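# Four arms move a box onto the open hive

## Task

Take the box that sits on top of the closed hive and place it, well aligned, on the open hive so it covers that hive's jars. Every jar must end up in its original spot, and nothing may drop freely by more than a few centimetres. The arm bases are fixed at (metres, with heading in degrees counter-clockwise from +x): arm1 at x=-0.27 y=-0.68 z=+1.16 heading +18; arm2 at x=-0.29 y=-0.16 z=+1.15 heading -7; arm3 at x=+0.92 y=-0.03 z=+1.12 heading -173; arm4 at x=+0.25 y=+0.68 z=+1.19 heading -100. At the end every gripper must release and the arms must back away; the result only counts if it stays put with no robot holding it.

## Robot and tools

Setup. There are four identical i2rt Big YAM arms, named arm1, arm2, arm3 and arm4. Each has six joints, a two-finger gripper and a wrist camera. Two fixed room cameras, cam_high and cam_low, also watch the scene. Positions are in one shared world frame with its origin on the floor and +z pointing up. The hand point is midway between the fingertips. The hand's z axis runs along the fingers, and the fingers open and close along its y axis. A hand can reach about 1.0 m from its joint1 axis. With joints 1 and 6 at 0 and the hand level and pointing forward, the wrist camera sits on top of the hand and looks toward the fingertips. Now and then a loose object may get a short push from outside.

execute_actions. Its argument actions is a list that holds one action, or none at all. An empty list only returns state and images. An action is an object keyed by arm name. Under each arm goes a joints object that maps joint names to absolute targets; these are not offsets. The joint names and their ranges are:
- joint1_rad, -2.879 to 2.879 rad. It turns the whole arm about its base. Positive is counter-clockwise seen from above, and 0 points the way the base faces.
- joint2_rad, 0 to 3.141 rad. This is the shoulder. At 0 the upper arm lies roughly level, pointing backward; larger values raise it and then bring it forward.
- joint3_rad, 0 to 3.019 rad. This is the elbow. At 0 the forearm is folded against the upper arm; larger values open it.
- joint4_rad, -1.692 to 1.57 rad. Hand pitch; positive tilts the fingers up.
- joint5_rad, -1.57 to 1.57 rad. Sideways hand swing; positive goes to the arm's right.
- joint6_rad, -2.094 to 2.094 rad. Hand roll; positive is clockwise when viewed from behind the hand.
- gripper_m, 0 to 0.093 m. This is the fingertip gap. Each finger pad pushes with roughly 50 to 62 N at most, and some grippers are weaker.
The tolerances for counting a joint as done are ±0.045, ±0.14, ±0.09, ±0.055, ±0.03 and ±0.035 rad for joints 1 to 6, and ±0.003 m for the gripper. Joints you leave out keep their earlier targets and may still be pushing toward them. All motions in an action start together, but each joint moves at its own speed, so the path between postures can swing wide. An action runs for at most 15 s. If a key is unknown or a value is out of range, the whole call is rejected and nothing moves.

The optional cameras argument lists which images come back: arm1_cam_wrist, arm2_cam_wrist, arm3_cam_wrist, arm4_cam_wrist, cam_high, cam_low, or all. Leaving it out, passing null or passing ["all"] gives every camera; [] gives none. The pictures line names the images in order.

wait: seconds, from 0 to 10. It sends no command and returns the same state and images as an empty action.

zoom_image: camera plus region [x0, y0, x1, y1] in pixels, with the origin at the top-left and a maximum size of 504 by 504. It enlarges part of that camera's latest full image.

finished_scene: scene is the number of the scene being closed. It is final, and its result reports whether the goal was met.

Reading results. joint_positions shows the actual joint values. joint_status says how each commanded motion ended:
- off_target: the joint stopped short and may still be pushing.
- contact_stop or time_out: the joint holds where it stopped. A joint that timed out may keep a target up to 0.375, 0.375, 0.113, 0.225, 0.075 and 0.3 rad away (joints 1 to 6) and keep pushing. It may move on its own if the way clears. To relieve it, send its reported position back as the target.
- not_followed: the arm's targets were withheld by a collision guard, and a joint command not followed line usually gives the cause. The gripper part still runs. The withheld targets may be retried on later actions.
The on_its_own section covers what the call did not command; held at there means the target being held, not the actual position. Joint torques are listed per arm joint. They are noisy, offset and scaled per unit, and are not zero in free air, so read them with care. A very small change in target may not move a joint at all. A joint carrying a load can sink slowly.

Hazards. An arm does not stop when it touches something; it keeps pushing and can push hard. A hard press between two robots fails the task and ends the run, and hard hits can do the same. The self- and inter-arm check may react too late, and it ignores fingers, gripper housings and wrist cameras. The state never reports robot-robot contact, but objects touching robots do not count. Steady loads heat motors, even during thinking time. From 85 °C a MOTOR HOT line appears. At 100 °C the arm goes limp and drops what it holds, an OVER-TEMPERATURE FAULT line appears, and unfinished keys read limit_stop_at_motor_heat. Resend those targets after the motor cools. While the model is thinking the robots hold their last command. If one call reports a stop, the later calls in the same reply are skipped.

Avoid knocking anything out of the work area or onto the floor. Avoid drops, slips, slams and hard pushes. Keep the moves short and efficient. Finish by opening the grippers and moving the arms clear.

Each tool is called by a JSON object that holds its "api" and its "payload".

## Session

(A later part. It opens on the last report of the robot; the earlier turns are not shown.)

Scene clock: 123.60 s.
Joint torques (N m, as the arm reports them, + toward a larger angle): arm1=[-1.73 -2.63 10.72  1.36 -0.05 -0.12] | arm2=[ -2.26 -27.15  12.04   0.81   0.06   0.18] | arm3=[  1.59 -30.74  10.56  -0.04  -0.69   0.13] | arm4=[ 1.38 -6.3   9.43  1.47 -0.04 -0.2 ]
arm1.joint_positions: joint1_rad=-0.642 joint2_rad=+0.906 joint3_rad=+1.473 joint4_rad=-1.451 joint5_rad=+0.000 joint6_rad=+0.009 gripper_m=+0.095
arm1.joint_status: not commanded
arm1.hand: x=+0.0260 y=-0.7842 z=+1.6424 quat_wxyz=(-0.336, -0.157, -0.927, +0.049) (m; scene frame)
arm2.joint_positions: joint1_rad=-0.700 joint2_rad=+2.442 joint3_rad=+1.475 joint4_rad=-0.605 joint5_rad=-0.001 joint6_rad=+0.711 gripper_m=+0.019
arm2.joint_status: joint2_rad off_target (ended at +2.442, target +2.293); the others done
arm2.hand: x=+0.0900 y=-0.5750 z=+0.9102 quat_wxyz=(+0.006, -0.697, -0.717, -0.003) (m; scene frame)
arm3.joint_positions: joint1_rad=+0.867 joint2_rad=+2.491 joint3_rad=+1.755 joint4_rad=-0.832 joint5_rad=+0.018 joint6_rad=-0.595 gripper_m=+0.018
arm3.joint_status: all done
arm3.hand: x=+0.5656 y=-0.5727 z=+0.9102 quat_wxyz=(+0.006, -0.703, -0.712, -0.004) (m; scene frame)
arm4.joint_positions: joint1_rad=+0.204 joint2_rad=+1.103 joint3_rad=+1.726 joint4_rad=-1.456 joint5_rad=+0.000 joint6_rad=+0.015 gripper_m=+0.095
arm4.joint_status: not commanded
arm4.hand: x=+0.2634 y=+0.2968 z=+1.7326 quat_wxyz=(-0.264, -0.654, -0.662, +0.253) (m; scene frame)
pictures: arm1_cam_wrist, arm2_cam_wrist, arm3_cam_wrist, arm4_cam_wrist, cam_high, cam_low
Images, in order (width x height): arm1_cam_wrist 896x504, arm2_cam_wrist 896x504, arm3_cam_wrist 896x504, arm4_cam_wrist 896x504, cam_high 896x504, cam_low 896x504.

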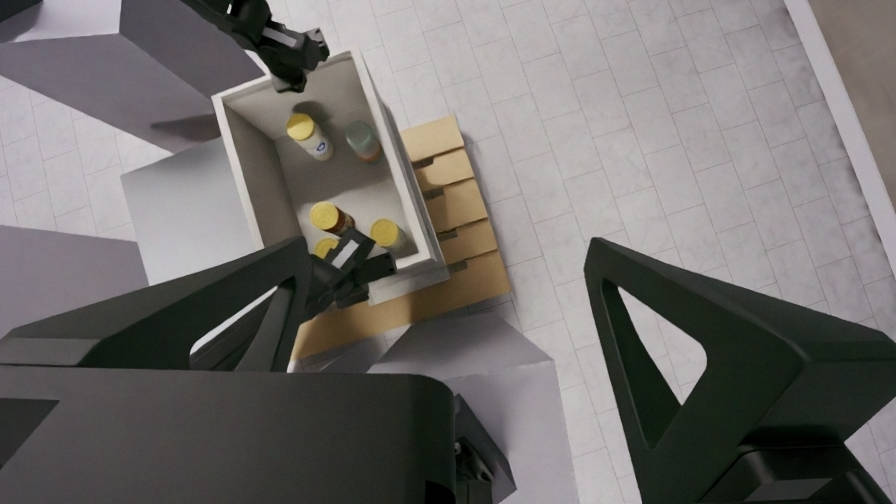

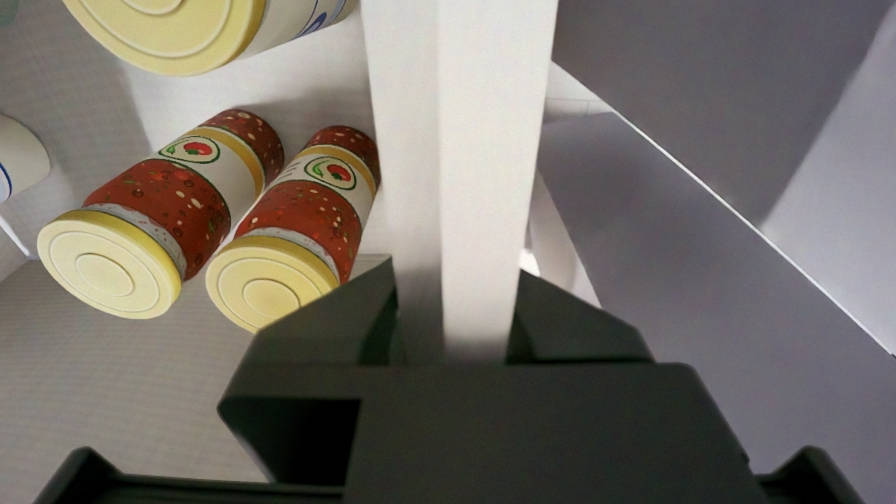

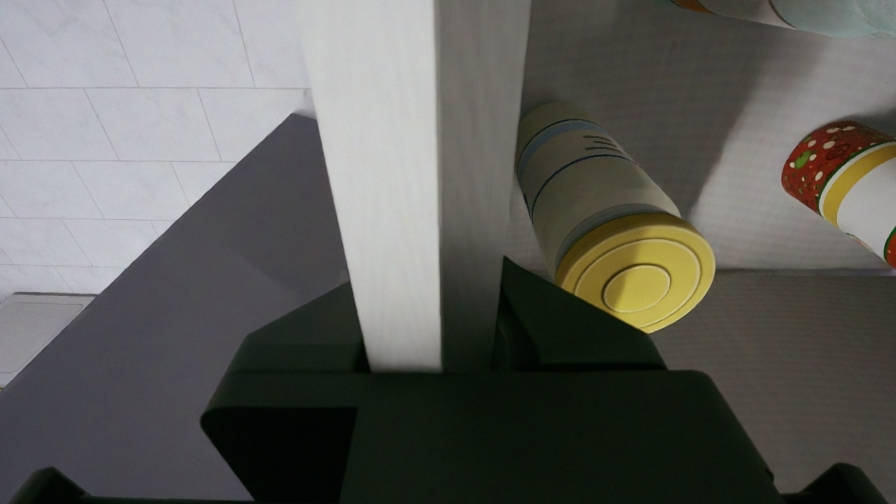

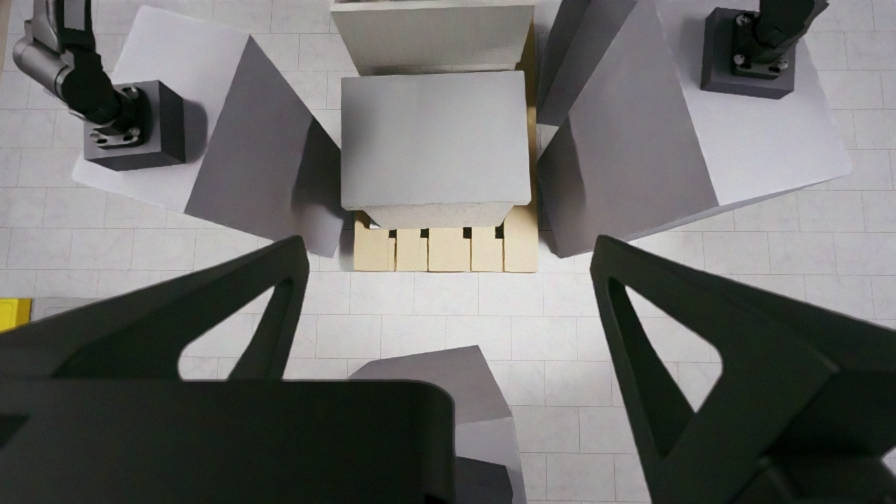

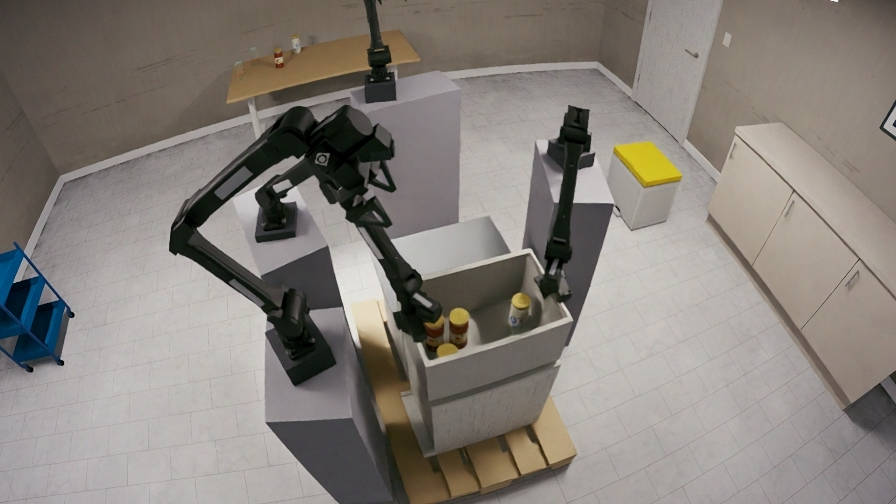

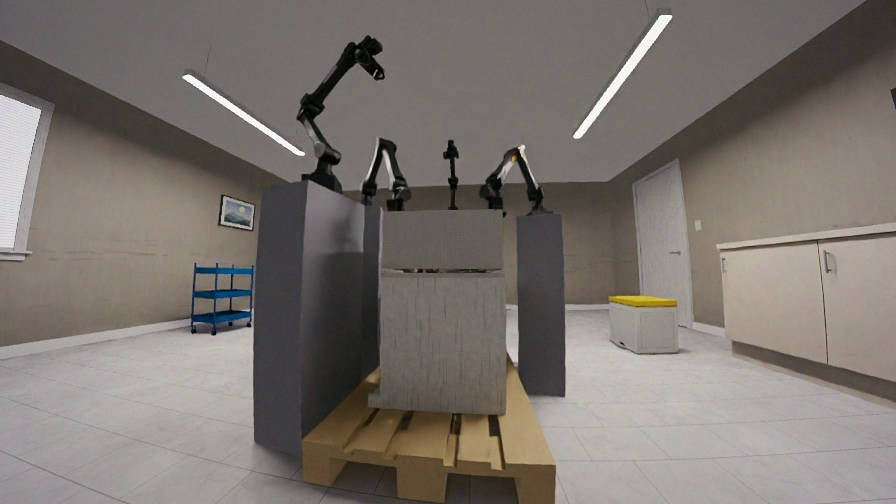

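{"api": "execute_actions", "payload": {"actions": [{"arm2":{"joints":{"joint1_rad":-0.722,"joint2_rad":2.36,"joint3_rad":1.605,"joint4_rad":-0.565}},"arm3":{"joints":{"joint1_rad":0.89,"joint2_rad":2.432,"joint3_rad":1.883,"joint4_rad":-0.795}}}], "cameras": ["arm1_cam_wrist","arm4_cam_wrist","cam_high","cam_low"]}}

Scene clock: 131.07 s.
Joint torques (N m, as the arm reports them, + toward a larger angle): arm1=[-1.63 -2.48 10.82  1.42 -0.04 -0.1 ] | arm2=[ -1.27 -24.09  14.35   1.65  -0.54   0.21] | arm3=[  0.57 -27.56  13.94   0.8   -0.17  -0.04] | arm4=[ 1.38 -6.32  9.45  1.45 -0.04 -0.21]
arm1.joint_positions: joint1_rad=-0.642 joint2_rad=+0.906 joint3_rad=+1.473 joint4_rad=-1.451 joint5_rad=+0.000 joint6_rad=+0.009 gripper_m=+0.095
arm1.joint_status: not commanded
arm1.hand: x=+0.0260 y=-0.7842 z=+1.6424 quat_wxyz=(-0.336, -0.157, -0.927, +0.049) (m; scene frame)
arm2.joint_positions: joint1_rad=-0.710 joint2_rad=+2.465 joint3_rad=+1.510 joint4_rad=-0.585 joint5_rad=+0.012 joint6_rad=+0.709 gripper_m=+0.019
arm2.joint_status: joint3_rad time_out (moved +0.035 of +0.130); the others done
arm2.on_its_own: joint3_rad reads +1.510 and still pushes toward +1.605 since a time_out
arm2.hand: x=+0.0951 y=-0.5923 z=+0.9050 quat_wxyz=(-0.010, -0.699, -0.715, +0.005) (m; scene frame)
arm3.joint_positions: joint1_rad=+0.884 joint2_rad=+2.511 joint3_rad=+1.786 joint4_rad=-0.808 joint5_rad=+0.003 joint6_rad=-0.578 gripper_m=+0.018
arm3.joint_status: joint3_rad time_out (moved +0.030 of +0.128); the others done
arm3.on_its_own: joint3_rad reads +1.786 and still pushes toward +1.883 since a time_out
arm3.hand: x=+0.5691 y=-0.5922 z=+0.9063 quat_wxyz=(-0.005, -0.703, -0.711, +0.012) (m; scene frame)
arm4.joint_positions: joint1_rad=+0.204 joint2_rad=+1.103 joint3_rad=+1.726 joint4_rad=-1.456 joint5_rad=+0.000 joint6_rad=+0.015 gripper_m=+0.095
arm4.joint_status: not commanded
arm4.hand: x=+0.2634 y=+0.2968 z=+1.7326 quat_wxyz=(-0.264, -0.654, -0.662, +0.253) (m; scene frame)
pictures: arm1_cam_wrist, arm4_cam_wrist, cam_high, cam_low
Images, in order (width x height): arm1_cam_wrist 896x504, arm4_cam_wrist 896x504, cam_high 896x504, cam_low 896x504.

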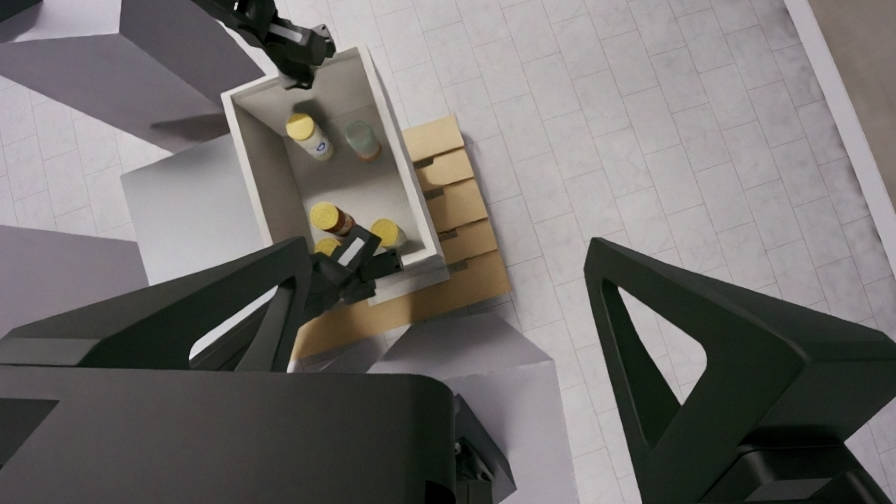

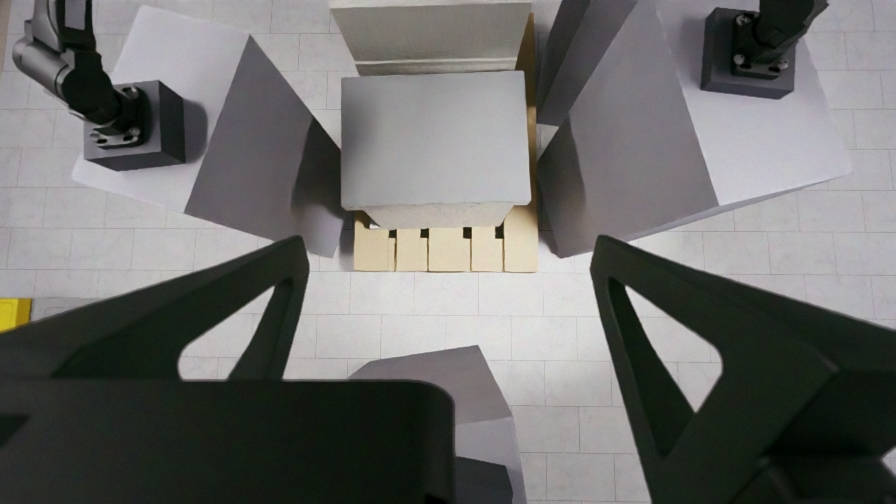

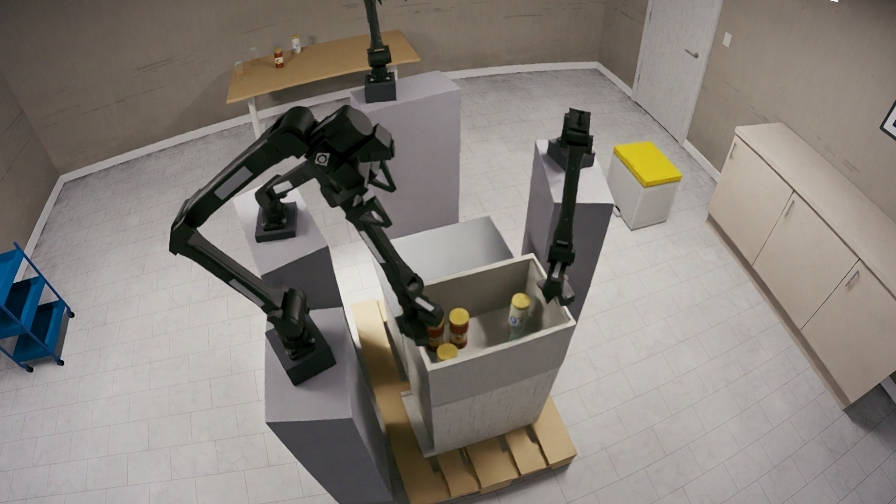

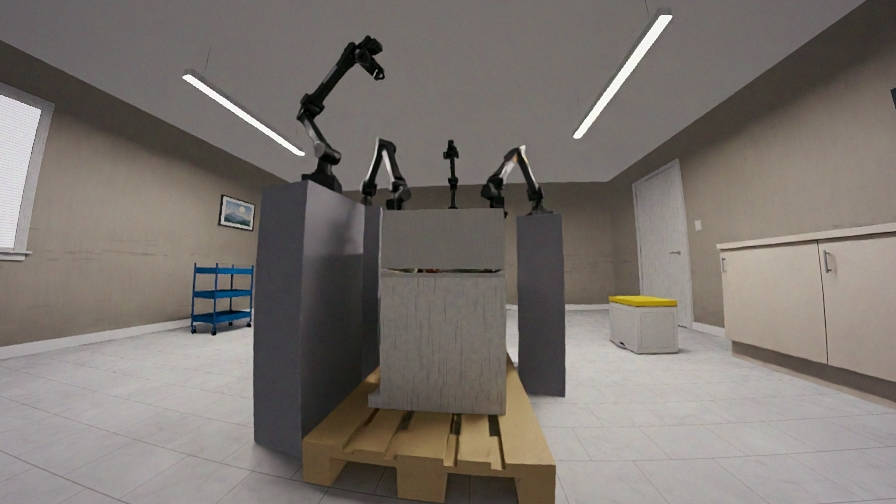

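{"api": "zoom_image", "payload": {"camera": "cam_low", "region": [370, 240, 520, 300]}}

{"api": "zoom_image", "payload": {"camera": "arm1_cam_wrist", "region": [340, 40, 480, 300]}}

{"api": "zoom_image", "payload": {"camera": "cam_high", "region": [380, 290, 590, 440]}}

{"api": "zoom_image", "payload": {"camera": "arm4_cam_wrist", "region": [320, 0, 550, 100]}}

Region (370, 240, 520, 300) of cam_low's 896x504 image, scaled by 3.360, with more detail than that image has; it fills the top 202 rows of this view, and the rest is white.

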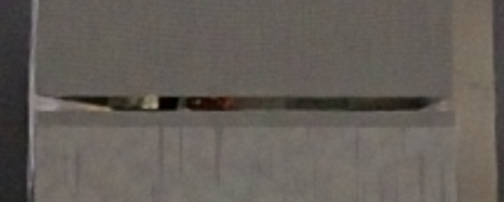

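Region (340, 40, 480, 300) of arm1_cam_wrist's 896x504 image, scaled by 1.938, with more detail than that image has; it fills the left 271 columns of this view, and the rest is white.

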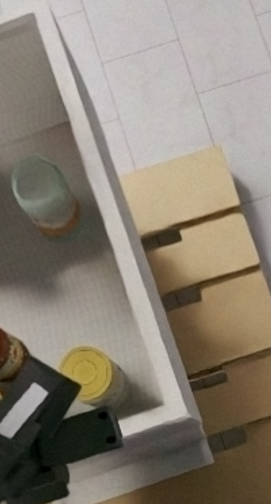

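Region (380, 290, 590, 440) of cam_high's 896x504 image, scaled by 2.400, with more detail than that image has; it fills the top 360 rows of this view, and the rest is white.

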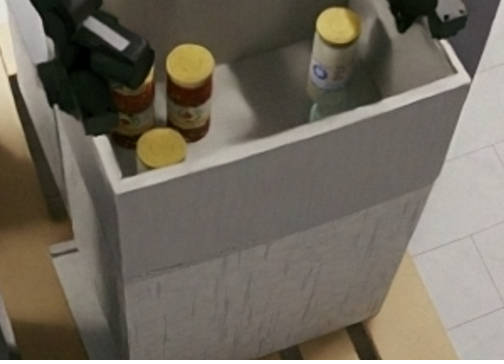

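Region (320, 0, 550, 100) of arm4_cam_wrist's 896x504 image, scaled by 2.191, with more detail than that image has; it fills the top 219 rows of this view, and the rest is white.

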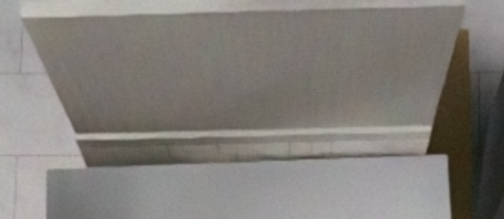

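{"api": "execute_actions", "payload": {"actions": [{"arm2":{"joints":{"joint2_rad":2.42,"joint4_rad":-0.55}},"arm3":{"joints":{"joint2_rad":2.49,"joint4_rad":-0.78}}}], "cameras": ["arm1_cam_wrist","arm4_cam_wrist","cam_high","cam_low"]}}

Scene clock: 139.13 s.
Joint torques (N m, as the arm reports them, + toward a larger angle): arm1=[-1.41 -2.72 10.79  1.46 -0.07 -0.11] | arm2=[ -0.56 -21.51  13.02   1.99  -0.29   0.21] | arm3=[  0.43 -24.76  12.61   1.18  -0.14  -0.06] | arm4=[ 1.41 -6.33  9.44  1.46 -0.04 -0.21]
arm1.joint_positions: joint1_rad=-0.642 joint2_rad=+0.906 joint3_rad=+1.473 joint4_rad=-1.451 joint5_rad=+0.000 joint6_rad=+0.009 gripper_m=+0.095
arm1.joint_status: not commanded
arm1.hand: x=+0.0260 y=-0.7842 z=+1.6424 quat_wxyz=(-0.336, -0.157, -0.927, +0.049) (m; scene frame)
arm2.joint_positions: joint1_rad=-0.715 joint2_rad=+2.491 joint3_rad=+1.525 joint4_rad=-0.578 joint5_rad=+0.006 joint6_rad=+0.709 gripper_m=+0.019
arm2.joint_status: all done
arm2.hand: x=+0.0935 y=-0.5933 z=+0.8936 quat_wxyz=(-0.008, -0.701, -0.713, +0.002) (m; scene frame)
arm3.joint_positions: joint1_rad=+0.885 joint2_rad=+2.534 joint3_rad=+1.804 joint4_rad=-0.801 joint5_rad=+0.003 joint6_rad=-0.576 gripper_m=+0.018
arm3.joint_status: all done
arm3.hand: x=+0.5683 y=-0.5947 z=+0.8967 quat_wxyz=(-0.005, -0.703, -0.711, +0.012) (m; scene frame)
arm4.joint_positions: joint1_rad=+0.204 joint2_rad=+1.103 joint3_rad=+1.726 joint4_rad=-1.456 joint5_rad=+0.000 joint6_rad=+0.015 gripper_m=+0.095
arm4.joint_status: not commanded
arm4.hand: x=+0.2634 y=+0.2968 z=+1.7326 quat_wxyz=(-0.264, -0.654, -0.662, +0.253) (m; scene frame)
pictures: arm1_cam_wrist, arm4_cam_wrist, cam_high, cam_low
Images, in order (width x height): arm1_cam_wrist 896x504, arm4_cam_wrist 896x504, cam_high 896x504, cam_low 896x504.

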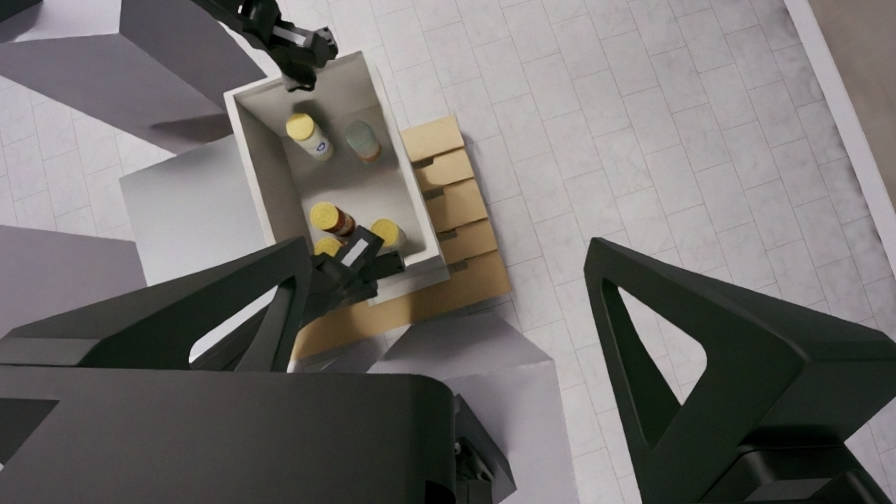

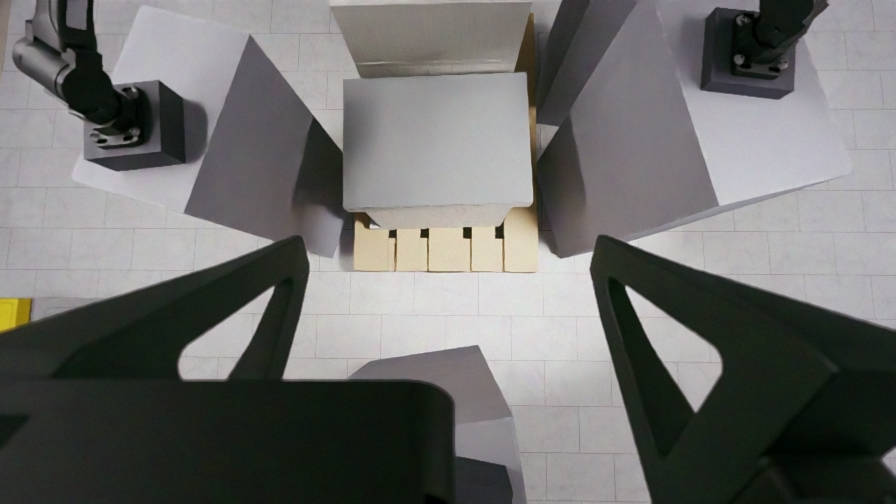

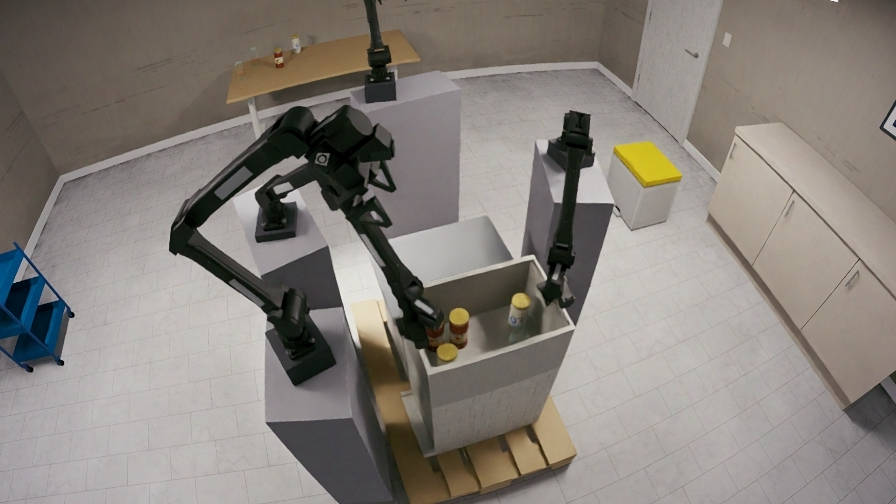

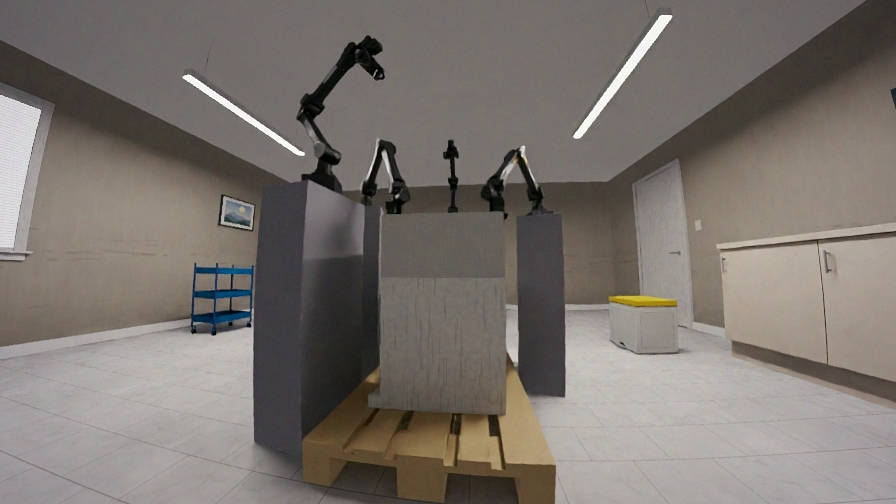

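{"api": "zoom_image", "payload": {"camera": "cam_low", "region": [370, 240, 520, 300]}}

{"api": "zoom_image", "payload": {"camera": "arm4_cam_wrist", "region": [320, 0, 550, 100]}}

{"api": "zoom_image", "payload": {"camera": "cam_high", "region": [390, 340, 580, 440]}}

{"api": "zoom_image", "payload": {"camera": "arm1_cam_wrist", "region": [360, 180, 480, 300]}}

Region (370, 240, 520, 300) of cam_low's 896x504 image, scaled by 3.360, with more detail than that image has; it fills the top 202 rows of this view, and the rest is white.

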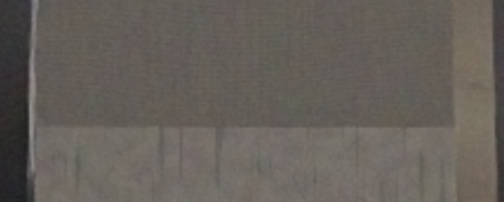

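Region (320, 0, 550, 100) of arm4_cam_wrist's 896x504 image, scaled by 2.191, with more detail than that image has; it fills the top 219 rows of this view, and the rest is white.

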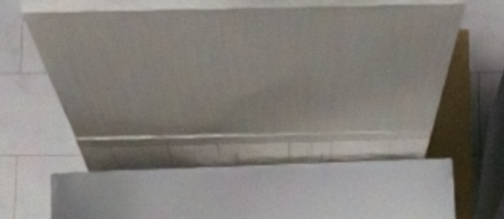

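Region (390, 340, 580, 440) of cam_high's 896x504 image, scaled by 2.653, with more detail than that image has; it fills the top 265 rows of this view, and the rest is white.

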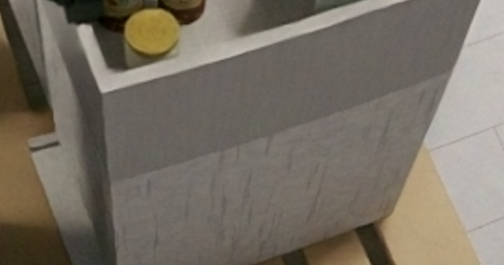

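Region (360, 180, 480, 300) of arm1_cam_wrist's 896x504 image, scaled by 4.200, with more detail than that image has.

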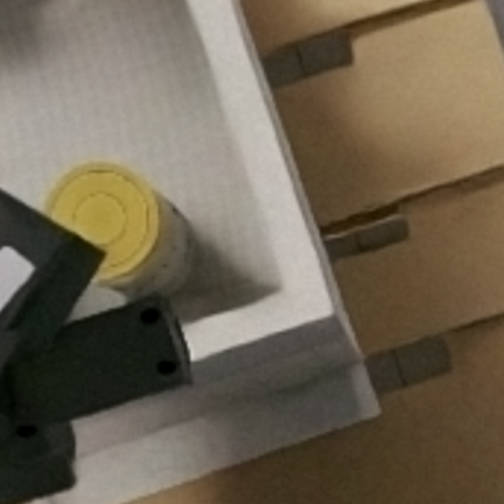

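{"api": "execute_actions", "payload": {"actions": [{"arm2":{"joints":{"joint1_rad":-0.705,"joint2_rad":2.40,"joint3_rad":1.548,"joint4_rad":-0.59}},"arm3":{"joints":{"joint1_rad":0.872,"joint2_rad":2.465,"joint3_rad":1.815,"joint4_rad":-0.815}}}], "cameras": ["arm1_cam_wrist","arm4_cam_wrist","cam_high","cam_low"]}}

Scene clock: 146.13 s.
Joint torques (N m, as the arm reports them, + toward a larger angle): arm1=[-1.4  -2.33 10.74  1.39 -0.06 -0.09] | arm2=[  0.67 -22.99   7.73   0.48  -0.3    0.21] | arm3=[ -0.88 -26.78   7.49  -0.26  -0.14  -0.07] | arm4=[ 1.44 -6.36  9.44  1.46 -0.04 -0.21]
arm1.joint_positions: joint1_rad=-0.642 joint2_rad=+0.906 joint3_rad=+1.473 joint4_rad=-1.451 joint5_rad=+0.000 joint6_rad=+0.009 gripper_m=+0.095
arm1.joint_status: not commanded
arm1.hand: x=+0.0260 y=-0.7842 z=+1.6424 quat_wxyz=(-0.336, -0.157, -0.927, +0.049) (m; scene frame)
arm2.joint_positions: joint1_rad=-0.715 joint2_rad=+2.491 joint3_rad=+1.525 joint4_rad=-0.579 joint5_rad=+0.006 joint6_rad=+0.709 gripper_m=+0.019
arm2.joint_status: all done
arm2.hand: x=+0.0933 y=-0.5931 z=+0.8936 quat_wxyz=(-0.007, -0.701, -0.713, +0.002) (m; scene frame)
arm3.joint_positions: joint1_rad=+0.884 joint2_rad=+2.534 joint3_rad=+1.803 joint4_rad=-0.801 joint5_rad=+0.003 joint6_rad=-0.576 gripper_m=+0.018
arm3.joint_status: all done
arm3.hand: x=+0.5683 y=-0.5943 z=+0.8965 quat_wxyz=(-0.005, -0.704, -0.711, +0.012) (m; scene frame)
arm4.joint_positions: joint1_rad=+0.204 joint2_rad=+1.103 joint3_rad=+1.726 joint4_rad=-1.456 joint5_rad=+0.000 joint6_rad=+0.015 gripper_m=+0.095
arm4.joint_status: not commanded
arm4.hand: x=+0.2634 y=+0.2968 z=+1.7326 quat_wxyz=(-0.264, -0.654, -0.662, +0.253) (m; scene frame)
pictures: arm1_cam_wrist, arm4_cam_wrist, cam_high, cam_low
Images, in order (width x height): arm1_cam_wrist 896x504, arm4_cam_wrist 896x504, cam_high 896x504, cam_low 896x504.

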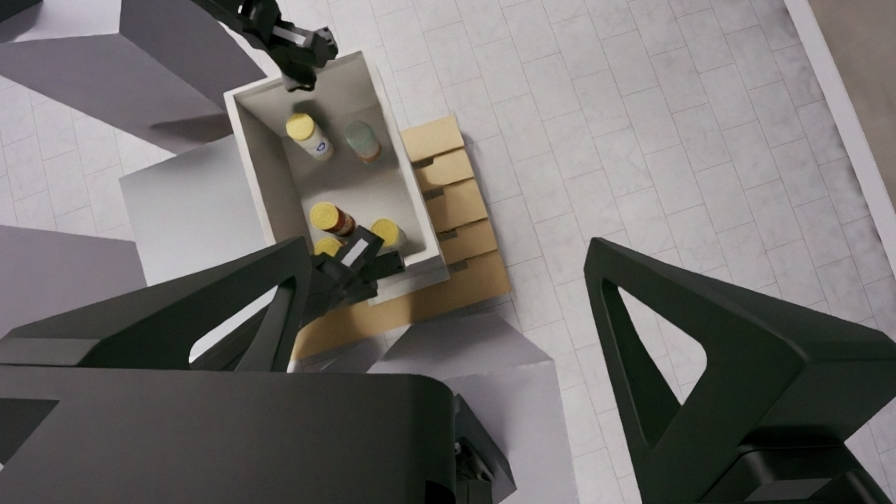

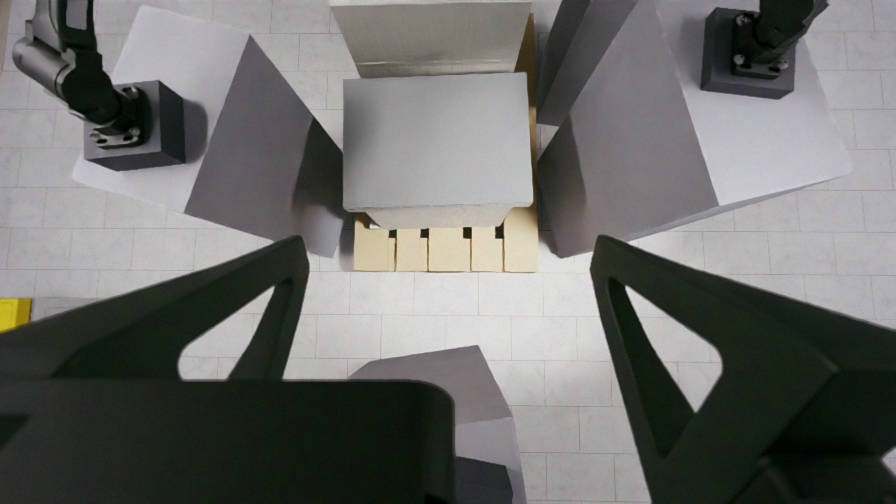

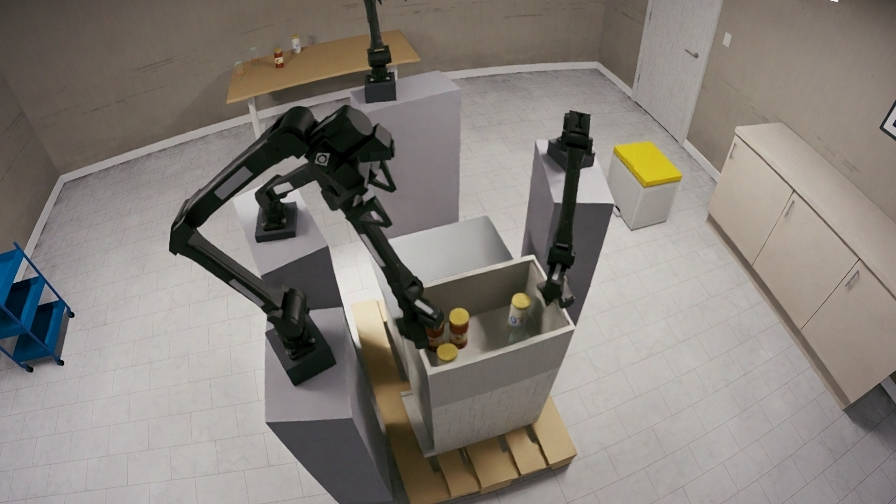

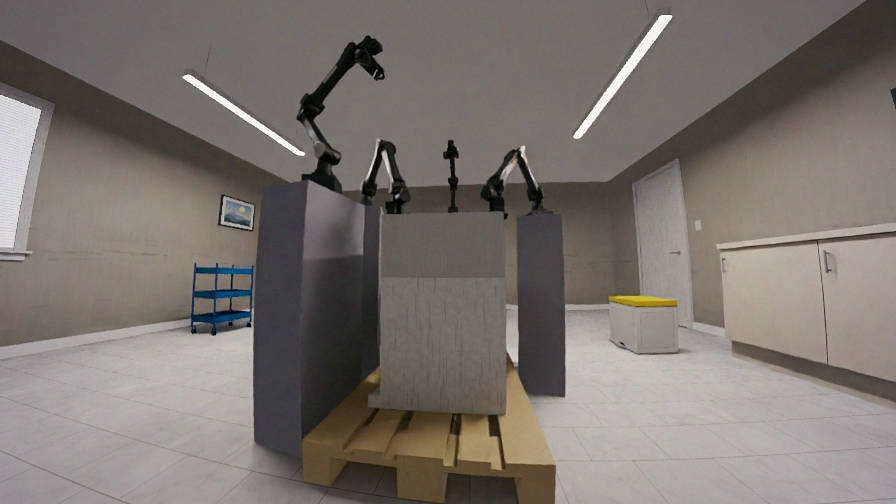

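{"api": "zoom_image", "payload": {"camera": "arm4_cam_wrist", "region": [345, 40, 435, 85]}}

{"api": "zoom_image", "payload": {"camera": "arm4_cam_wrist", "region": [440, 40, 530, 85]}}

{"api": "zoom_image", "payload": {"camera": "cam_high", "region": [400, 370, 480, 430]}}

{"api": "zoom_image", "payload": {"camera": "cam_high", "region": [510, 330, 590, 400]}}

Region (345, 40, 435, 85) of arm4_cam_wrist's 896x504 image, scaled by 5.600, with more detail than that image has.

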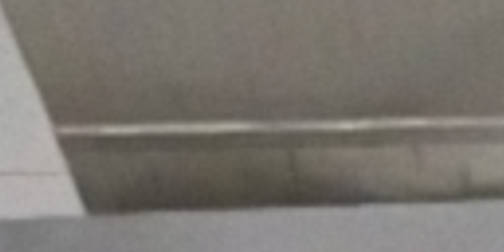

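Region (440, 40, 530, 85) of arm4_cam_wrist's 896x504 image, scaled by 5.600, with more detail than that image has.

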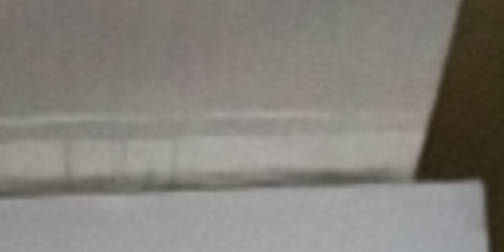

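Region (400, 370, 480, 430) of cam_high's 896x504 image, scaled by 6.300, with more detail than that image has; it fills the top 378 rows of this view, and the rest is white.

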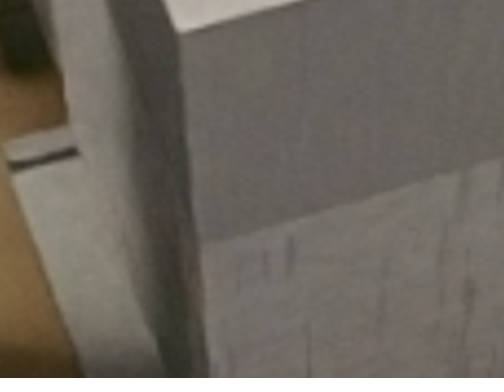

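Region (510, 330, 590, 400) of cam_high's 896x504 image, scaled by 6.300, with more detail than that image has; it fills the top 441 rows of this view, and the rest is white.

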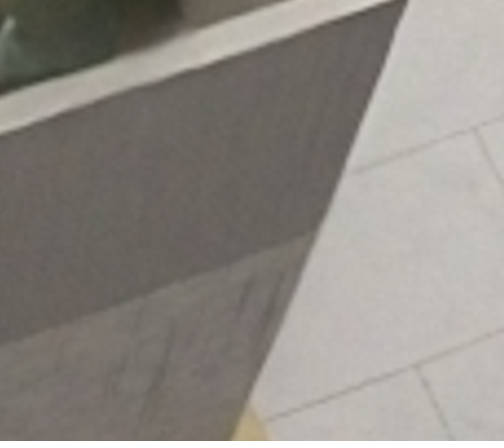

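{"api": "execute_actions", "payload": {"actions": [{"arm2":{"joints":{"joint1_rad":-0.713,"joint2_rad":2.465,"joint3_rad":1.545,"joint4_rad":-0.575,"gripper_m":0.045}},"arm3":{"joints":{"joint1_rad":0.884,"joint2_rad":2.51,"joint3_rad":1.82,"joint4_rad":-0.80,"gripper_m":0.045}}}], "cameras": ["arm2_cam_wrist","arm3_cam_wrist"]}}

Scene clock: 149.70 s.
Joint torques (N m, as the arm reports them, + toward a larger angle): arm1=[-1.48 -2.5  10.84  1.4  -0.08 -0.14] | arm2=[  0.07 -17.96   7.55   1.16  -0.14   0.21] | arm3=[  0.2  -22.35   8.     0.34  -0.14  -0.07] | arm4=[ 1.45 -6.34  9.4   1.47 -0.03 -0.21]
arm1.joint_positions: joint1_rad=-0.642 joint2_rad=+0.906 joint3_rad=+1.473 joint4_rad=-1.451 joint5_rad=+0.000 joint6_rad=+0.009 gripper_m=+0.095
arm1.joint_status: not commanded
arm1.hand: x=+0.0260 y=-0.7842 z=+1.6424 quat_wxyz=(-0.336, -0.157, -0.927, +0.049) (m; scene frame)
arm2.joint_positions: joint1_rad=-0.715 joint2_rad=+2.484 joint3_rad=+1.526 joint4_rad=-0.579 joint5_rad=+0.003 joint6_rad=+0.709 gripper_m=+0.045
arm2.joint_status: all done
arm2.hand: x=+0.0962 y=-0.5954 z=+0.8982 quat_wxyz=(-0.012, -0.701, -0.713, +0.000) (m; scene frame)
arm3.joint_positions: joint1_rad=+0.884 joint2_rad=+2.524 joint3_rad=+1.803 joint4_rad=-0.801 joint5_rad=+0.003 joint6_rad=-0.575 gripper_m=+0.045
arm3.joint_status: all done
arm3.hand: x=+0.5664 y=-0.5972 z=+0.9028 quat_wxyz=(-0.006, -0.704, -0.710, +0.017) (m; scene frame)
arm4.joint_positions: joint1_rad=+0.204 joint2_rad=+1.103 joint3_rad=+1.726 joint4_rad=-1.456 joint5_rad=+0.000 joint6_rad=+0.015 gripper_m=+0.095
arm4.joint_status: not commanded
arm4.hand: x=+0.2634 y=+0.2968 z=+1.7326 quat_wxyz=(-0.264, -0.654, -0.662, +0.253) (m; scene frame)
pictures: arm2_cam_wrist, arm3_cam_wrist
Images, in order (width x height): arm2_cam_wrist 896x504, arm3_cam_wrist 896x504.

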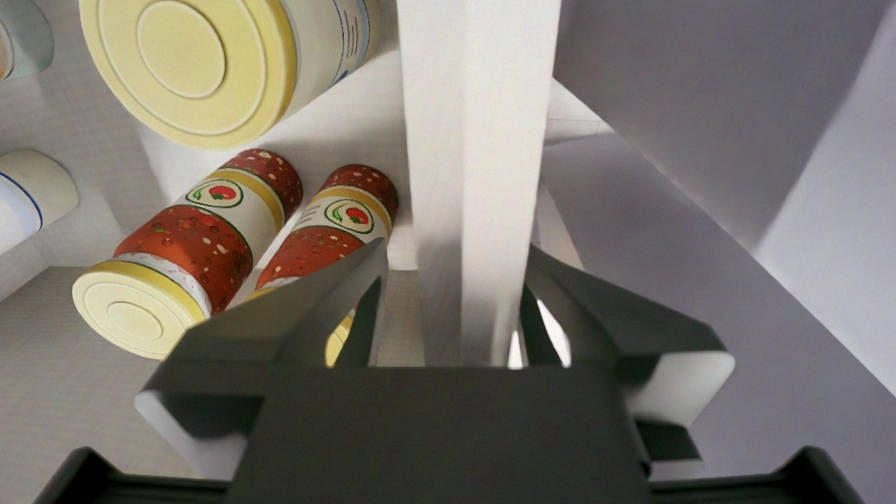

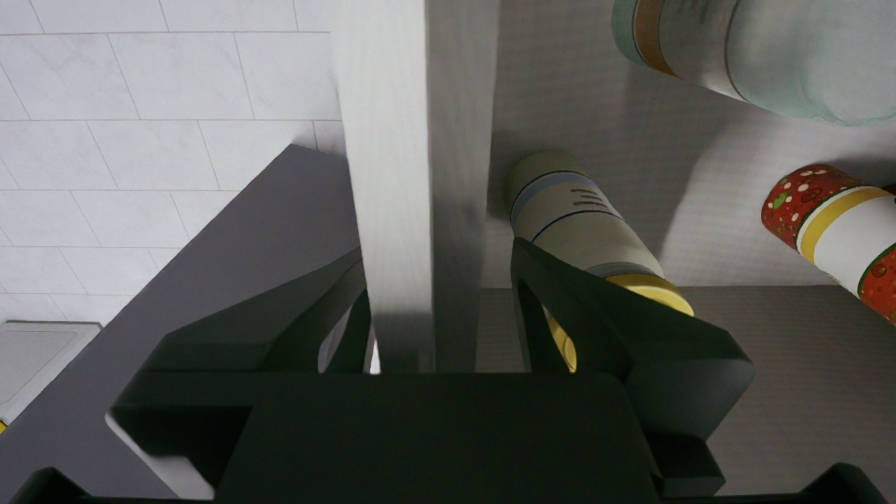

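{"api": "execute_actions", "payload": {"actions": [{"arm1":{"joints":{"joint1_rad":-1.1}},"arm2":{"joints":{"joint2_rad":1.87,"joint3_rad":1.51,"joint4_rad":-1.19,"gripper_m":0.09}},"arm3":{"joints":{"joint2_rad":1.91,"joint3_rad":1.79,"joint4_rad":-1.41,"gripper_m":0.09}}}]}}

Scene clock: 155.40 s.
Joint torques (N m, as the arm reports them, + toward a larger angle): arm1=[-1.4  -2.62 10.82  1.42 -0.03 -0.11] | arm2=[ -0.02 -13.79  10.24   0.35  -0.13   0.21] | arm3=[  0.06 -16.8    9.3   -0.37  -0.15  -0.06] | arm4=[ 1.37 -6.33  9.43  1.44 -0.03 -0.21]
arm1.joint_positions: joint1_rad=-1.092 joint2_rad=+0.906 joint3_rad=+1.473 joint4_rad=-1.451 joint5_rad=+0.000 joint6_rad=+0.009 gripper_m=+0.095
arm1.joint_status: all done
arm1.hand: x=-0.0485 y=-0.9059 z=+1.6411 quat_wxyz=(-0.315, -0.360, -0.870, +0.122) (m; scene frame)
arm2.joint_positions: joint1_rad=-0.715 joint2_rad=+1.870 joint3_rad=+1.499 joint4_rad=-1.175 joint5_rad=+0.003 joint6_rad=+0.709 gripper_m=+0.090
arm2.joint_status: all done
arm2.hand: x=+0.0771 y=-0.5758 z=+1.2363 quat_wxyz=(-0.007, -0.701, -0.713, +0.000) (m; scene frame)
arm3.joint_positions: joint1_rad=+0.884 joint2_rad=+1.904 joint3_rad=+1.784 joint4_rad=-1.393 joint5_rad=+0.003 joint6_rad=-0.575 gripper_m=+0.090
arm3.joint_status: all done
arm3.hand: x=+0.5964 y=-0.5448 z=+1.2818 quat_wxyz=(-0.007, -0.704, -0.710, +0.021) (m; scene frame)
arm4.joint_positions: joint1_rad=+0.204 joint2_rad=+1.103 joint3_rad=+1.726 joint4_rad=-1.456 joint5_rad=+0.000 joint6_rad=+0.015 gripper_m=+0.095
arm4.joint_status: not commanded
arm4.hand: x=+0.2634 y=+0.2968 z=+1.7326 quat_wxyz=(-0.264, -0.654, -0.662, +0.253) (m; scene frame)
pictures: arm1_cam_wrist, arm2_cam_wrist, arm3_cam_wrist, arm4_cam_wrist, cam_high, cam_low
Images, in order (width x height): arm1_cam_wrist 896x504, arm2_cam_wrist 896x504, arm3_cam_wrist 896x504, arm4_cam_wrist 896x504, cam_high 896x504, cam_low 896x504.

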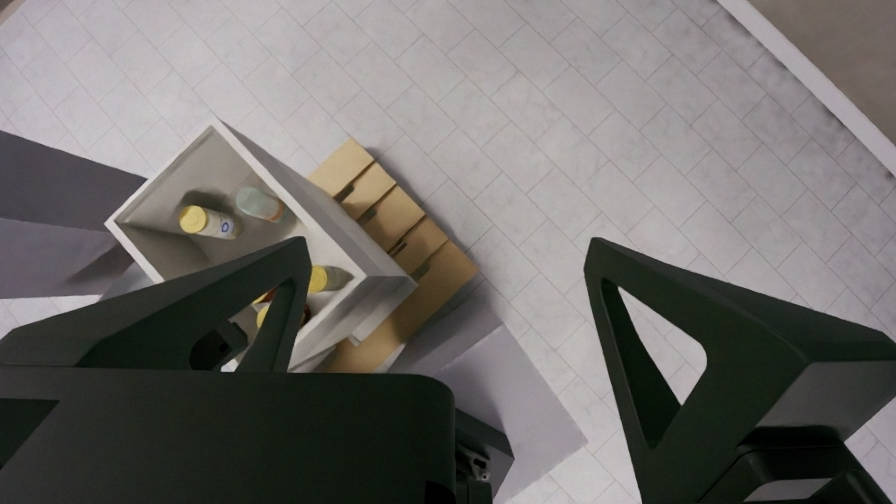

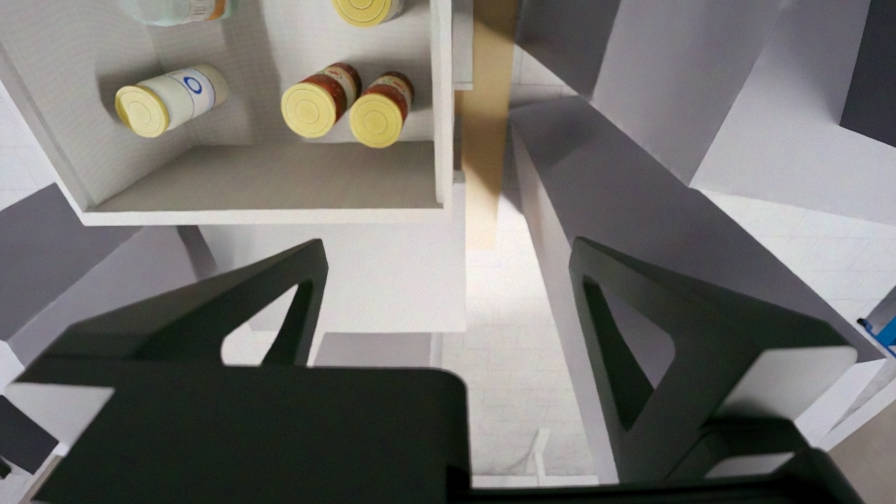

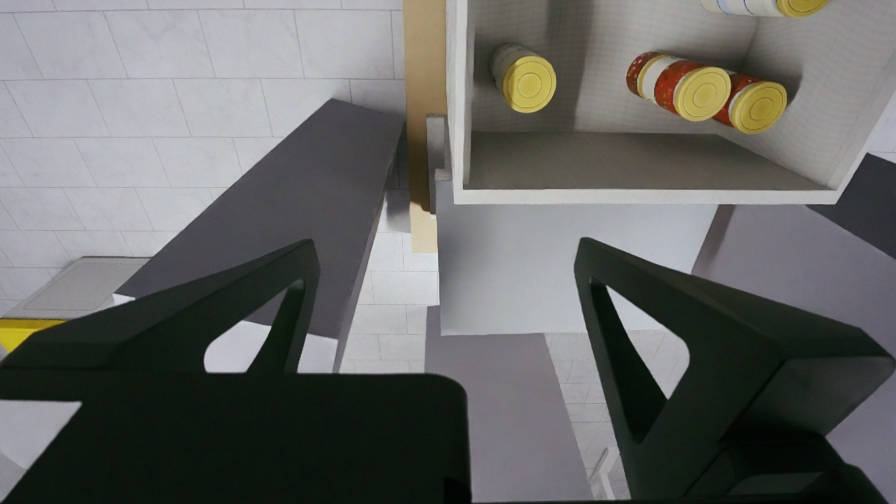

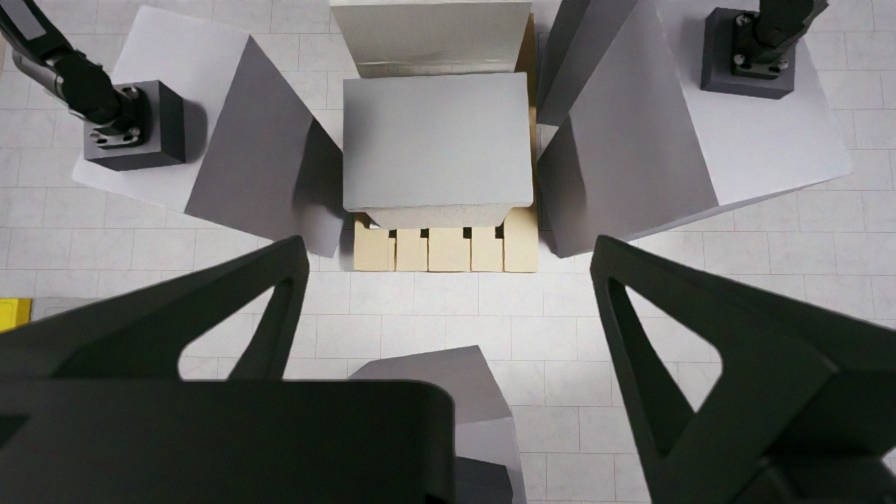

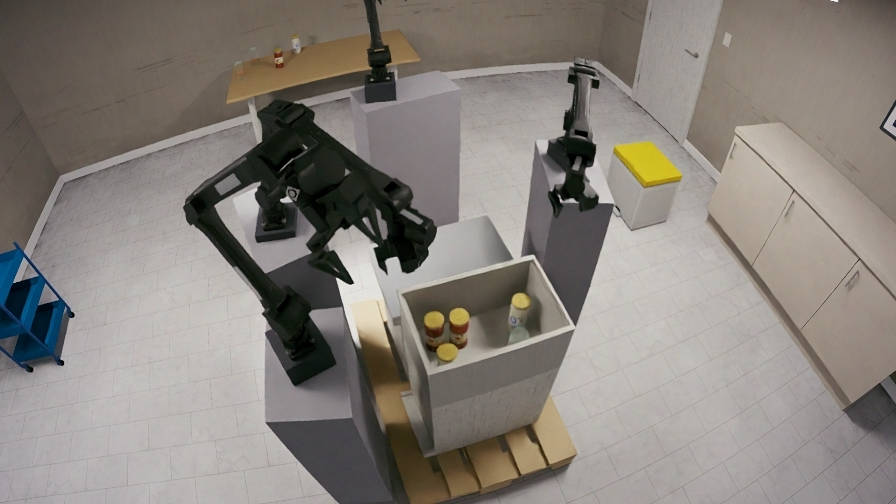

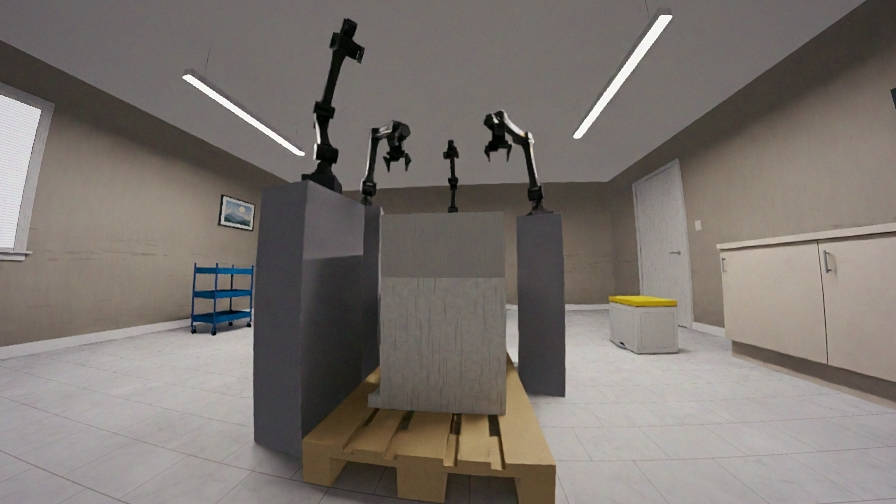

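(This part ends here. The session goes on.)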